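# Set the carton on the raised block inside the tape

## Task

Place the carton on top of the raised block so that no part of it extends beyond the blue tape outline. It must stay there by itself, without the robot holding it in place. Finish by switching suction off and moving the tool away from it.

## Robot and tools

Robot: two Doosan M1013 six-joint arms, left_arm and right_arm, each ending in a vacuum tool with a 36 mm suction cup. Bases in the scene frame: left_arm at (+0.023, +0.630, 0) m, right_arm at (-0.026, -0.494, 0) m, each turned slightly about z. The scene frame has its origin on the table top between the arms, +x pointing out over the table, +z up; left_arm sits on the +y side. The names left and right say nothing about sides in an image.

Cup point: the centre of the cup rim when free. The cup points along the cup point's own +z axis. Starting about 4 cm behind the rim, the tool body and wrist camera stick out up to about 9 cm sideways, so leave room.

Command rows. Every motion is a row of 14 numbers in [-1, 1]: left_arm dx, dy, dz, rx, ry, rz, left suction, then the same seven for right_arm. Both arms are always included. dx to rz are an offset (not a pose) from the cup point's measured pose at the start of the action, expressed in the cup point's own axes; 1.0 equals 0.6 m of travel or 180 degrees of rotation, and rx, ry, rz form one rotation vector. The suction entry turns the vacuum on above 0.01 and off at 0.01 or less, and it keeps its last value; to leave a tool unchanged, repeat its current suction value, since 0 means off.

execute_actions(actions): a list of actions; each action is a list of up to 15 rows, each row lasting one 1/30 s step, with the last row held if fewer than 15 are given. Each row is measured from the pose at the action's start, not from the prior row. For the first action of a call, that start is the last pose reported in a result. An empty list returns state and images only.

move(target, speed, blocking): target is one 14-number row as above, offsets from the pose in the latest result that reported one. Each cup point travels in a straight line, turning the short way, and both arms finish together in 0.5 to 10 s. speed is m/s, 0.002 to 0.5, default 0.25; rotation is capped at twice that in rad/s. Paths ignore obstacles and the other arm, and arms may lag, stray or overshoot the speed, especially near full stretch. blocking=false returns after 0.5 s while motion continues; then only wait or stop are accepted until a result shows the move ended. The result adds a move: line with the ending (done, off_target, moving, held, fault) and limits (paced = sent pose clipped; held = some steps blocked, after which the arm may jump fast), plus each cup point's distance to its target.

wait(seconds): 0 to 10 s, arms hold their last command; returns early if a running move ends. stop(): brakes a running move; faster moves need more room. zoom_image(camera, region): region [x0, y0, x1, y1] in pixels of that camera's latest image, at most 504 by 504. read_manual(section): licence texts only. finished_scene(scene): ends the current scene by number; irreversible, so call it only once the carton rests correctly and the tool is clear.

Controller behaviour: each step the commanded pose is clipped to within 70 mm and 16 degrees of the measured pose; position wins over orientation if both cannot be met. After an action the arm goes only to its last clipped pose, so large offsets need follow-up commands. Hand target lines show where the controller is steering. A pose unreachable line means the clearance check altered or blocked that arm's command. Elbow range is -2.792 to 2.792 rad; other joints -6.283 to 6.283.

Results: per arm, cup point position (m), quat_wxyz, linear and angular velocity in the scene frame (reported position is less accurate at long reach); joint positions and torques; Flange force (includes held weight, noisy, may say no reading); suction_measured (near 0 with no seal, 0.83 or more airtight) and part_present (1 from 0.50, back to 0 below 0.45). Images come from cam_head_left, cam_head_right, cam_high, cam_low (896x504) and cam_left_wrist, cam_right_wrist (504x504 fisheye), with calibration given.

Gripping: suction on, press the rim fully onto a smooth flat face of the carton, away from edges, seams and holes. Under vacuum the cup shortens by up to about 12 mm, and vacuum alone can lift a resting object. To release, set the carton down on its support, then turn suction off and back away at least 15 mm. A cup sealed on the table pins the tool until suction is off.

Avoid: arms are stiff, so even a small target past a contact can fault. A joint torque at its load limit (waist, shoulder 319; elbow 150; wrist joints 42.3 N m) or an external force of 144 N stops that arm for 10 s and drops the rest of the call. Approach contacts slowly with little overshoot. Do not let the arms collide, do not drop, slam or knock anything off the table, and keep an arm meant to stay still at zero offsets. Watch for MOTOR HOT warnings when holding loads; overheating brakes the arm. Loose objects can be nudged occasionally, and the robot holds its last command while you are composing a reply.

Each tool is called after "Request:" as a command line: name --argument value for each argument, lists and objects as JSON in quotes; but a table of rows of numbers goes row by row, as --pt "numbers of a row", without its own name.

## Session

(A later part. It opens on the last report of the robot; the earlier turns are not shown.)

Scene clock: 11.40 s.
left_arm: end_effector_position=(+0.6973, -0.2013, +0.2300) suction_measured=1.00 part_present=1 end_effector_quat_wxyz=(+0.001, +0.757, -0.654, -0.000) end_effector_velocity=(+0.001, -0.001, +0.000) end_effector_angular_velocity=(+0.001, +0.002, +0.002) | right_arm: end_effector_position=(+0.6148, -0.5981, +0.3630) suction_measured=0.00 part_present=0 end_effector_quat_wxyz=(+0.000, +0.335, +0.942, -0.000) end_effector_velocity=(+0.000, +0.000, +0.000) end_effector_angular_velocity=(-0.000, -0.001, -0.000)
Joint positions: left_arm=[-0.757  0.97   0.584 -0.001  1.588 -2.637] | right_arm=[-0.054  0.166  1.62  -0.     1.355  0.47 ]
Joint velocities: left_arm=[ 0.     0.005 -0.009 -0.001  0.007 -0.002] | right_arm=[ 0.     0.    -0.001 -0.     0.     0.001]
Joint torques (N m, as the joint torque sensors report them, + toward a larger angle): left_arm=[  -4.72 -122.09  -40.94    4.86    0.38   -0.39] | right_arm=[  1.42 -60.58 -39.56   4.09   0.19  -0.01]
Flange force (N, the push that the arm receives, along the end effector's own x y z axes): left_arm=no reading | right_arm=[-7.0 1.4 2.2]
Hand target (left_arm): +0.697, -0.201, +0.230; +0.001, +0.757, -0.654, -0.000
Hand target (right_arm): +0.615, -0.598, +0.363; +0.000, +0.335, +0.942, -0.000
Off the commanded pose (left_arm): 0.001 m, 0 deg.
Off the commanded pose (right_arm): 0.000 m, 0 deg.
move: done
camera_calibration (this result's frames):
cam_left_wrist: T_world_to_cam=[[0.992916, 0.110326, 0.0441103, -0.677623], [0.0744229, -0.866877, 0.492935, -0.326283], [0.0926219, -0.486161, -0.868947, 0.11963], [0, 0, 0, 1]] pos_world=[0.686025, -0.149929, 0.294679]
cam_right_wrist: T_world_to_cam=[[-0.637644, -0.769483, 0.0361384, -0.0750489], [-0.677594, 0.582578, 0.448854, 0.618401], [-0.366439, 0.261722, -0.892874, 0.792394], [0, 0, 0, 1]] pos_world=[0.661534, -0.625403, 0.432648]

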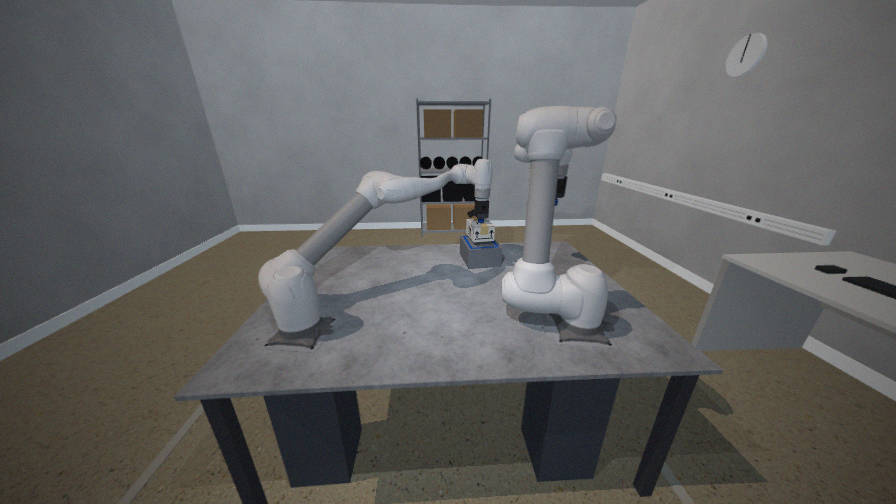

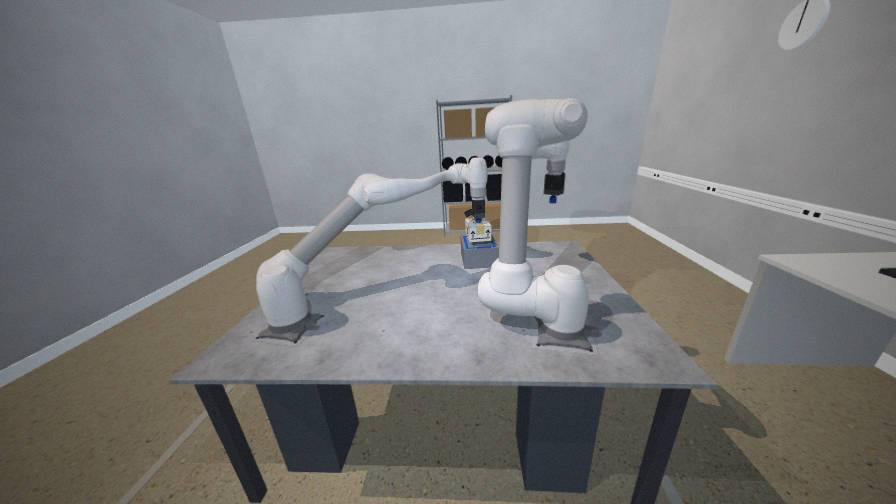

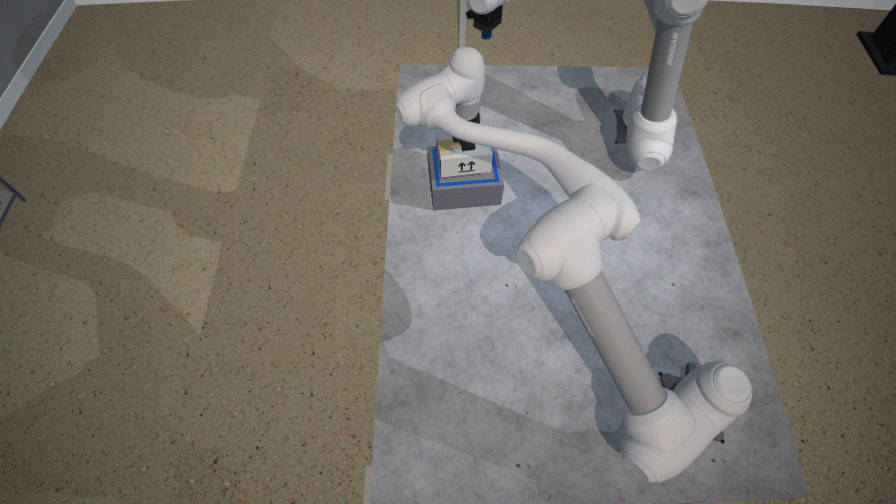

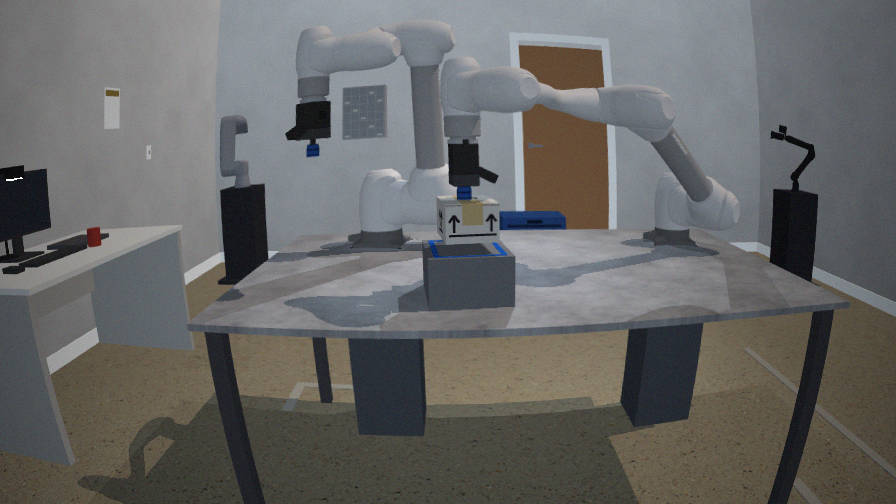

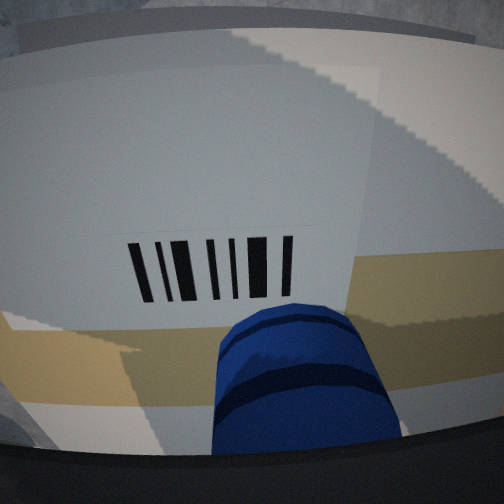

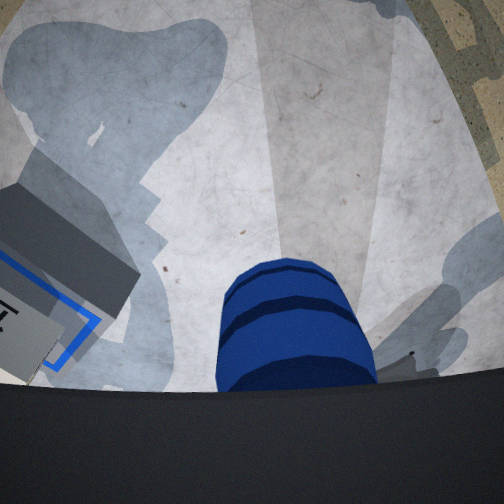

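Request:
move --target '[0.004,0.005,0.04,0,0,0.011,1,0,0,0,0,0,0,0]' --speed 0.03

Request:
zoom_image --camera "cam_low" --region '[390, 160, 550, 310]'

Request:
zoom_image --camera "cam_high" --region '[400, 95, 530, 215]'

Scene clock: 13.37 s.
left_arm: end_effector_position=(+0.6947, -0.2041, +0.2060) suction_measured=1.00 part_present=1 end_effector_quat_wxyz=(+0.001, +0.745, -0.667, -0.000) end_effector_velocity=(-0.000, -0.000, -0.000) end_effector_angular_velocity=(-0.000, -0.000, -0.000) | right_arm: end_effector_position=(+0.6148, -0.5981, +0.3630) suction_measured=0.00 part_present=0 end_effector_quat_wxyz=(+0.000, +0.335, +0.942, -0.000) end_effector_velocity=(-0.001, -0.000, +0.000) end_effector_angular_velocity=(+0.000, -0.000, -0.001)
Joint positions: left_arm=[-0.76   0.972  0.623 -0.001  1.546 -2.606] | right_arm=[-0.054  0.166  1.62  -0.     1.355  0.47 ]
Joint velocities: left_arm=[-0.     0.     0.     0.    -0.001  0.   ] | right_arm=[-0.001 -0.002  0.002  0.    -0.001 -0.   ]
Joint torques (N m, as the joint torque sensors report them, + toward a larger angle): left_arm=[  -2.19 -127.72  -42.85    4.41    0.38   -0.44] | right_arm=[  1.54 -60.66 -39.28   4.07   0.07   0.14]
Flange force (N, the push that the arm receives, along the end effector's own x y z axes): left_arm=[-6.0 0.9 5.0] | right_arm=[-6.9 1.1 1.2]
Hand target (left_arm): +0.695, -0.204, +0.206; +0.001, +0.745, -0.667, -0.000
Hand target (right_arm): +0.615, -0.598, +0.363; +0.000, +0.335, +0.942, -0.000
Off the commanded pose (left_arm): 0.000 m, 0 deg.
Off the commanded pose (right_arm): 0.000 m, 0 deg.
move: done
camera_calibration (this result's frames):
cam_left_wrist: T_world_to_cam=[[0.996126, 0.0760637, 0.0441356, -0.682895], [0.0445099, -0.868925, 0.492939, -0.29633], [0.0758453, -0.489065, -0.868944, 0.10873], [0, 0, 0, 1]] pos_world=[0.685192, -0.152369, 0.270693]
cam_right_wrist: T_world_to_cam=[[-0.637644, -0.769483, 0.0361381, -0.0750487], [-0.677593, 0.582578, 0.448854, 0.618401], [-0.366439, 0.261722, -0.892874, 0.792394], [0, 0, 0, 1]] pos_world=[0.661534, -0.625402, 0.432648]

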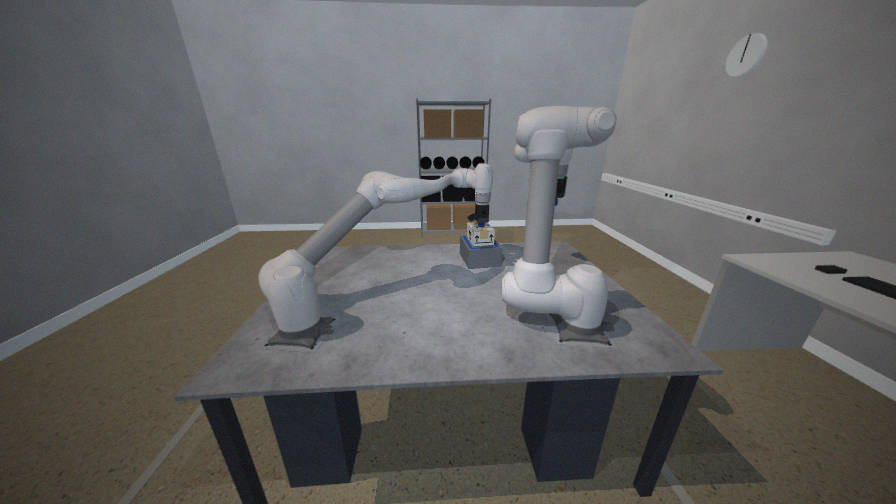

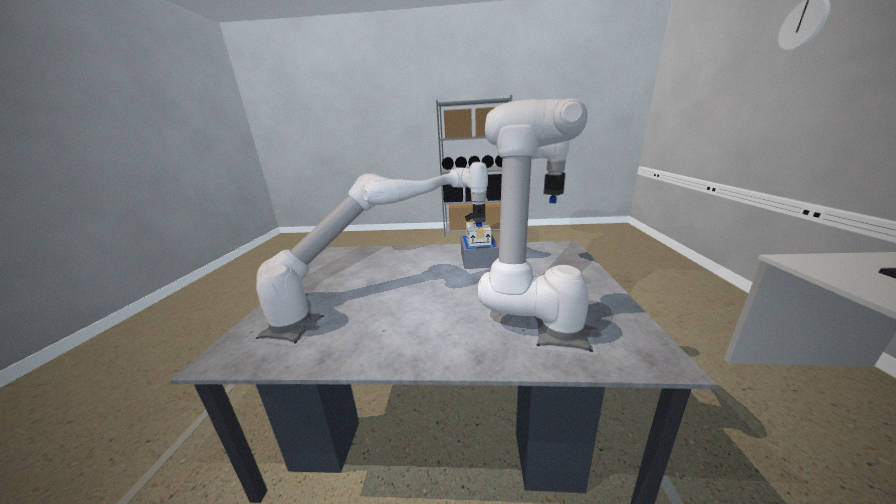

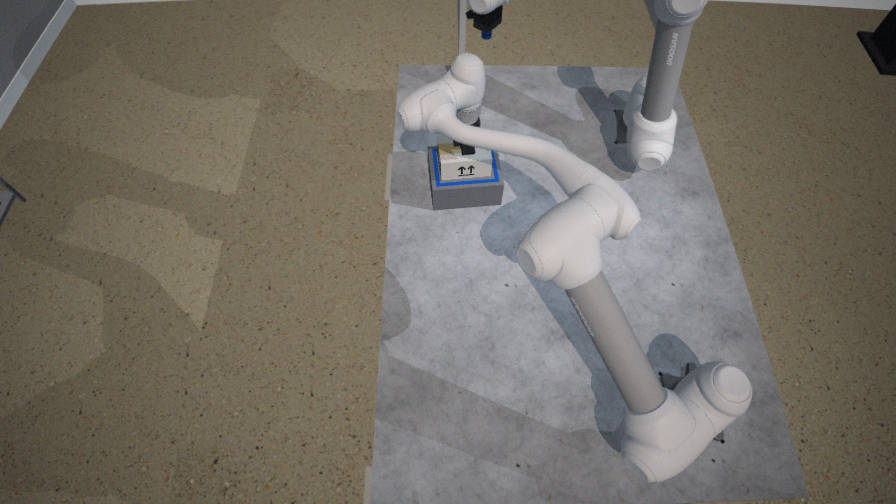

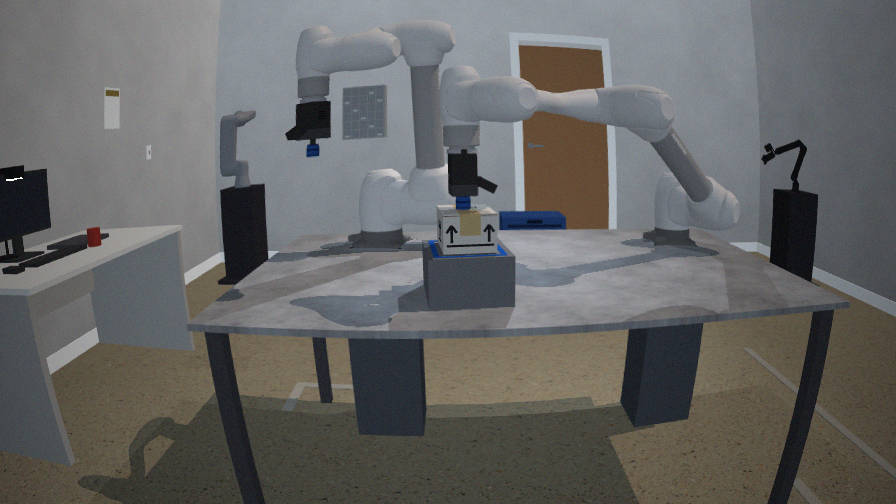

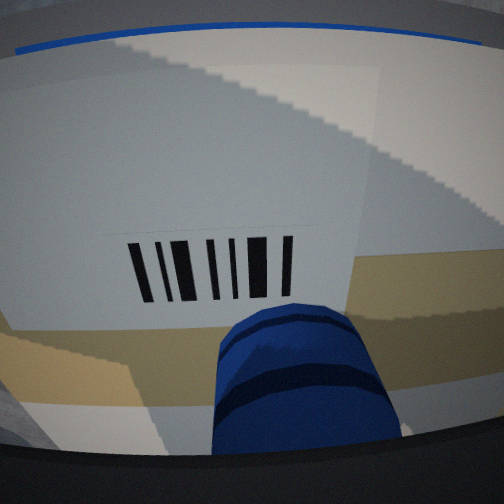

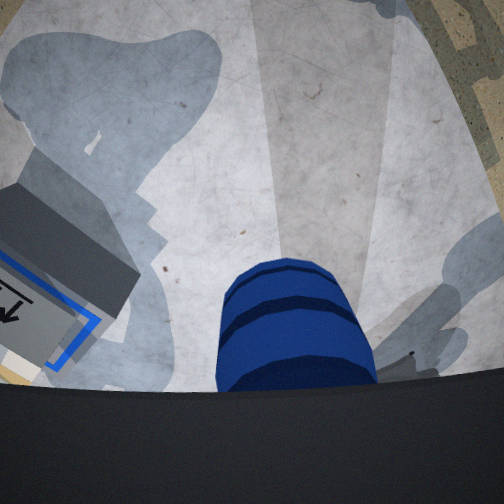

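Region (390, 160, 550, 310) of cam_low's 896x504 image, scaled by 3.150, with more detail than that image has; it fills the top 472 rows of this view, and the rest is white.

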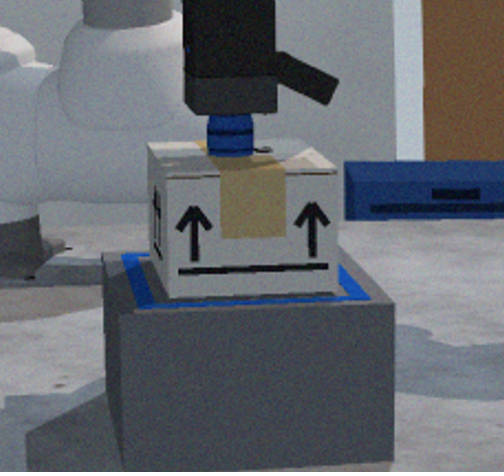

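Region (400, 95, 530, 215) of cam_high's 896x504 image, scaled by 3.877, with more detail than that image has; it fills the top 465 rows of this view, and the rest is white.

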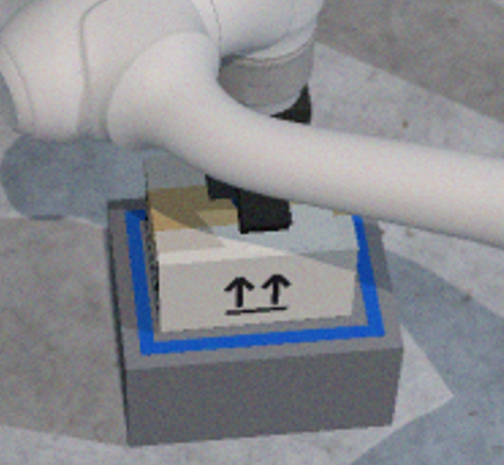

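Request:
execute_actions --actions '[[[0,0.003,0.002,0,0,0,1,0,0,0,0,0,0,0],[0,0.005,0.003,0,0,0,1,0,0,0,0,0,0,0]],[[0,0,0,0,0,0,0,0,0,0,0,0,0,0]]]'

Request:
move --target '[-0.12,0,-0.22,0,0,0,0,0,0,0,0,0,0,0]'

Scene clock: 14.97 s.
left_arm: end_effector_position=(+0.6917, -0.2045, +0.2043) suction_measured=0.00 part_present=0 end_effector_quat_wxyz=(+0.001, +0.745, -0.667, -0.000) end_effector_velocity=(+0.001, +0.001, -0.001) end_effector_angular_velocity=(+0.001, -0.000, +0.000) | right_arm: end_effector_position=(+0.6148, -0.5981, +0.3630) suction_measured=0.00 part_present=0 end_effector_quat_wxyz=(+0.000, +0.335, +0.942, -0.000) end_effector_velocity=(+0.001, -0.001, +0.002) end_effector_angular_velocity=(-0.001, -0.003, -0.002)
Joint positions: left_arm=[-0.762  0.968  0.635 -0.001  1.539 -2.609] | right_arm=[-0.054  0.166  1.62  -0.     1.355  0.47 ]
Joint velocities: left_arm=[ 0.001  0.001 -0.001  0.001  0.     0.001] | right_arm=[-0.002 -0.    -0.004 -0.     0.001  0.   ]
Joint torques (N m, as the joint torque sensors report them, + toward a larger angle): left_arm=[  -4.82 -105.32  -30.67    4.68    0.43    0.27] | right_arm=[  1.55 -61.22 -38.92   4.03   0.19   0.07]
Flange force (N, the push that the arm receives, along the end effector's own x y z axes): left_arm=[-4.7 -2.7 -16.7] | right_arm=[-9.4 2.1 0.9]
Flange force at the end of the 1st action (N, along the end effector's axes at the end of the call): left_arm=[-18.7 8.1 5.4] | right_arm=[-7.1 2.0 1.0]
Hand target (left_arm): +0.692, -0.204, +0.204; +0.001, +0.745, -0.667, -0.000
Hand target (right_arm): +0.615, -0.598, +0.363; +0.000, +0.335, +0.942, -0.000
Off the commanded pose (left_arm): 0.000 m, 0 deg.
Off the commanded pose (right_arm): 0.000 m, 0 deg.
camera_calibration (this result's frames):
cam_left_wrist: T_world_to_cam=[[0.996124, 0.0760659, 0.0441627, -0.679811], [0.0444899, -0.868869, 0.493038, -0.29565], [0.075875, -0.489163, -0.868886, 0.10727], [0, 0, 0, 1]] pos_world=[0.682191, -0.152698, 0.268995]
cam_right_wrist: T_world_to_cam=[[-0.637644, -0.769483, 0.0361383, -0.075049], [-0.677594, 0.582578, 0.448854, 0.618401], [-0.366439, 0.261722, -0.892874, 0.792394], [0, 0, 0, 1]] pos_world=[0.661534, -0.625402, 0.432648]

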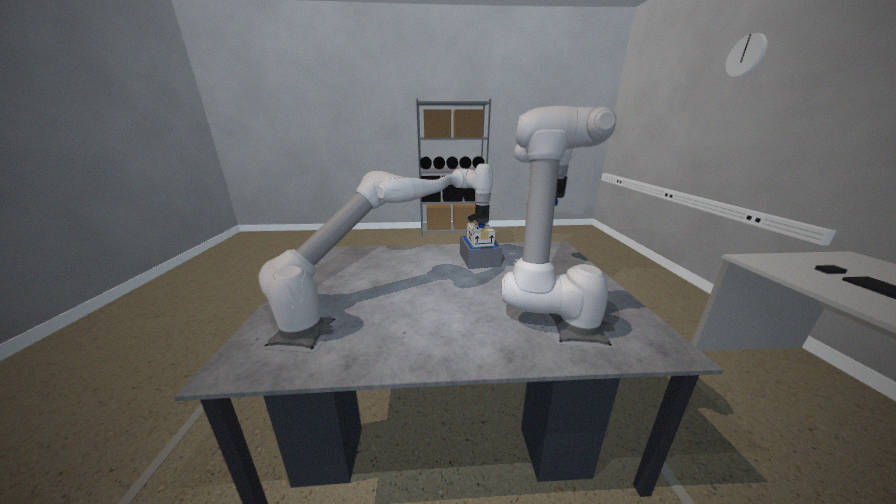

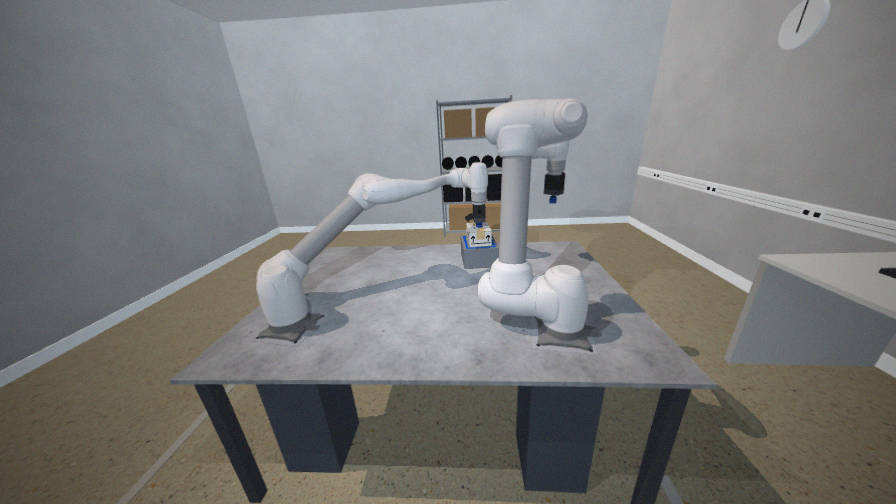

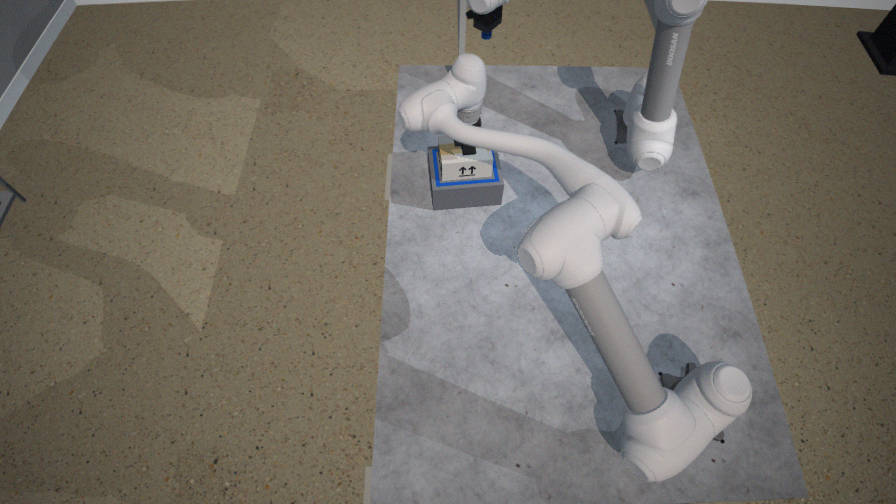

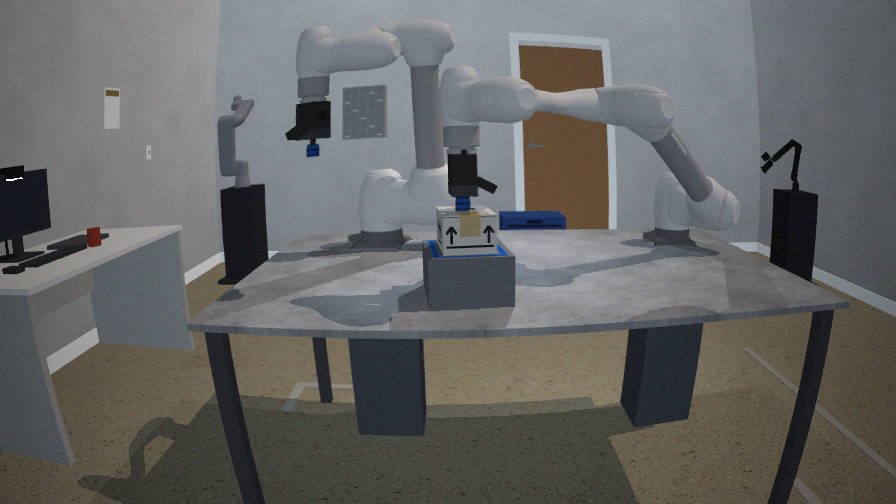

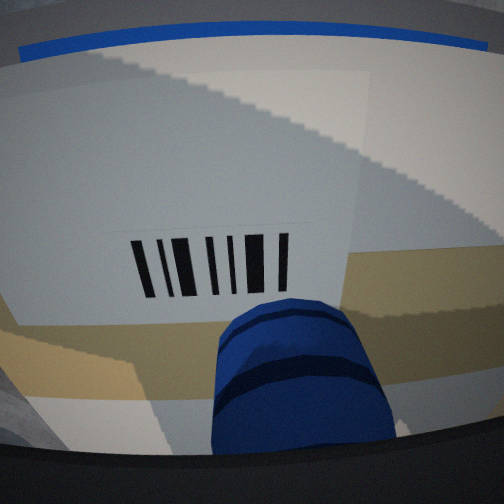

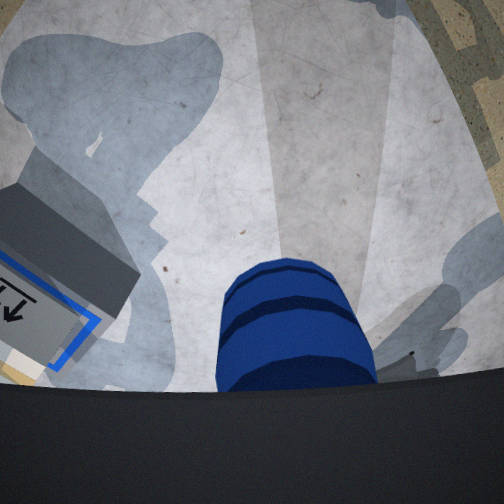

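Scene clock: 16.03 s.
left_arm: end_effector_position=(+0.6838, -0.1329, +0.3361) suction_measured=0.00 part_present=0 end_effector_quat_wxyz=(+0.001, +0.745, -0.667, -0.000) end_effector_velocity=(-0.001, -0.000, +0.001) end_effector_angular_velocity=(-0.000, +0.001, -0.001) | right_arm: end_effector_position=(+0.6148, -0.5981, +0.3630) suction_measured=0.00 part_present=0 end_effector_quat_wxyz=(+0.000, +0.335, +0.942, -0.000) end_effector_velocity=(-0.000, +0.000, +0.002) end_effector_angular_velocity=(-0.001, -0.002, +0.001)
Joint positions: left_arm=[-0.726  0.817  0.681 -0.001  1.645 -2.572] | right_arm=[-0.054  0.166  1.62  -0.     1.355  0.47 ]
Joint velocities: left_arm=[-0.001 -0.001  0.    -0.001  0.001  0.   ] | right_arm=[ 0.001 -0.002 -0.001 -0.     0.001  0.   ]
Joint torques (N m, as the joint torque sensors report them, + toward a larger angle): left_arm=[  -2.95 -106.56  -37.3     4.12    0.61    0.11] | right_arm=[  1.69 -60.08 -39.31   3.95   0.17   0.12]
Flange force (N, the push that the arm receives, along the end effector's own x y z axes): left_arm=[-7.2 2.7 -3.3] | right_arm=[-5.7 0.6 0.7]
Hand target (left_arm): +0.684, -0.133, +0.336; +0.001, +0.745, -0.667, -0.000
Hand target (right_arm): +0.615, -0.598, +0.363; +0.000, +0.335, +0.942, -0.000
Off the commanded pose (left_arm): 0.000 m, 0 deg.
Off the commanded pose (right_arm): 0.000 m, 0 deg.
move: done
camera_calibration (this result's frames):
cam_left_wrist: T_world_to_cam=[[0.996139, 0.0758923, 0.0441342, -0.683222], [0.044355, -0.868892, 0.49301, -0.298001], [0.0757635, -0.489149, -0.868904, 0.257482], [0, 0, 0, 1]] pos_world=[0.674294, -0.0811327, 0.400798]
cam_right_wrist: T_world_to_cam=[[-0.637644, -0.769483, 0.0361382, -0.0750488], [-0.677594, 0.582578, 0.448854, 0.618401], [-0.366439, 0.261722, -0.892874, 0.792394], [0, 0, 0, 1]] pos_world=[0.661534, -0.625403, 0.432648]

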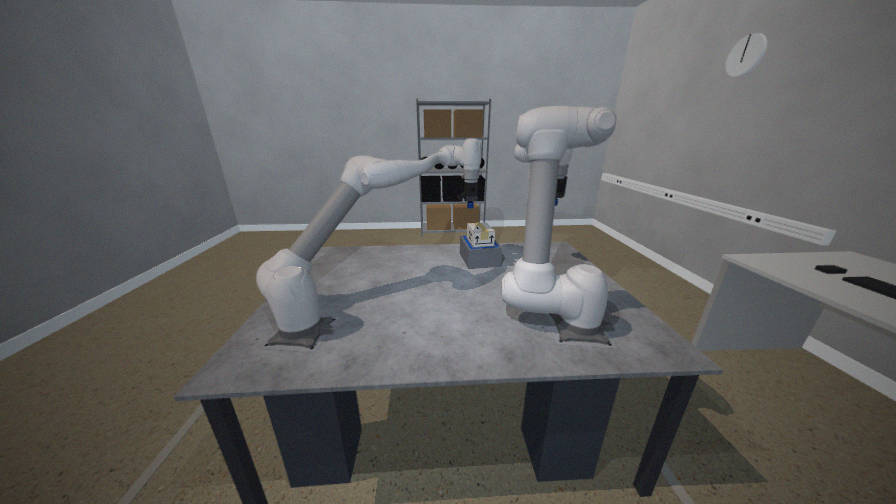

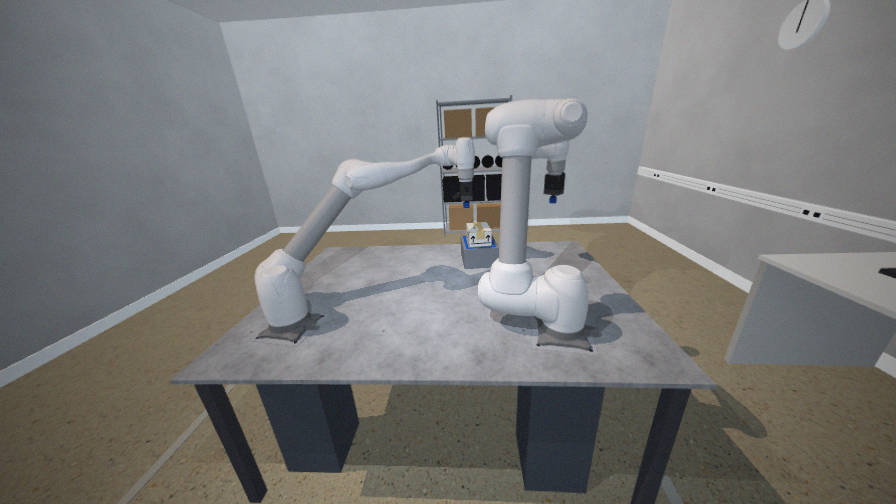

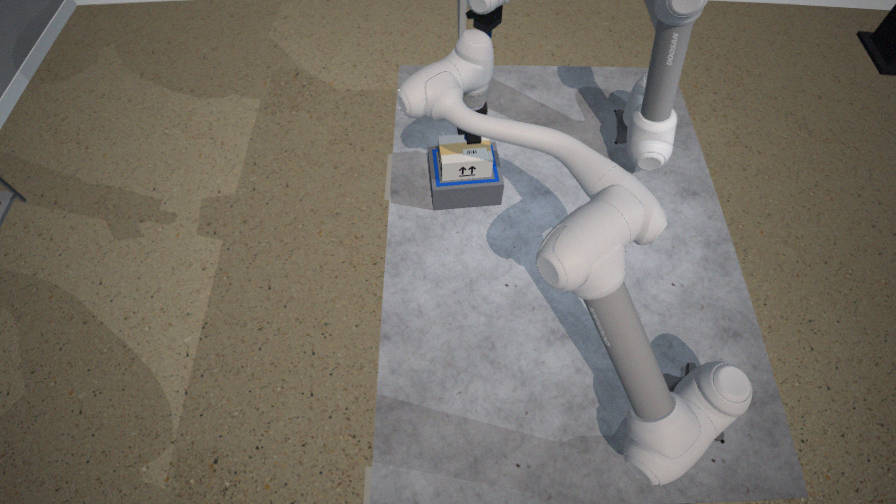

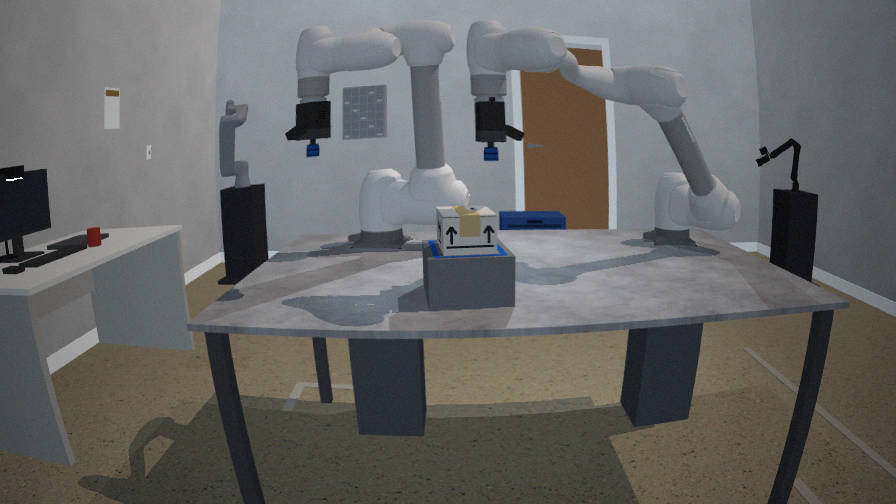

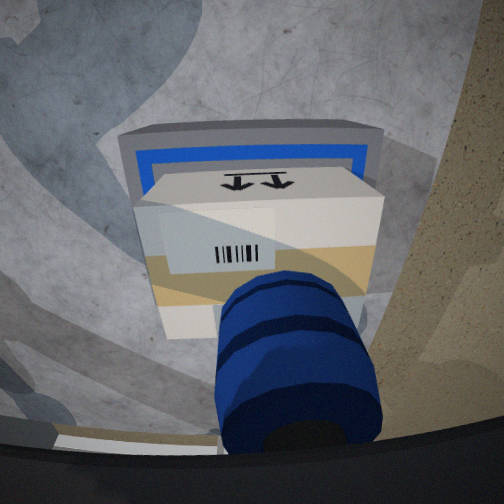

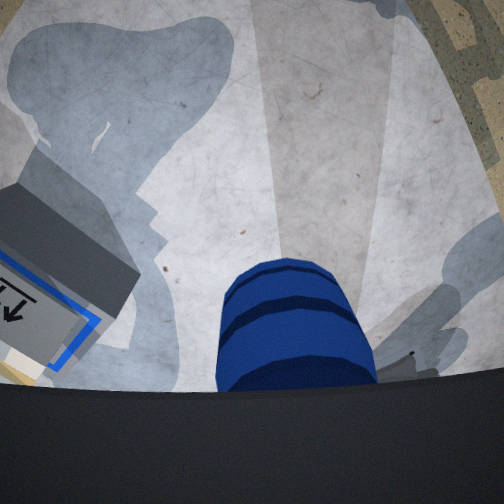

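Request:
finished_scene --scene 2

The scene is finished: the task was done.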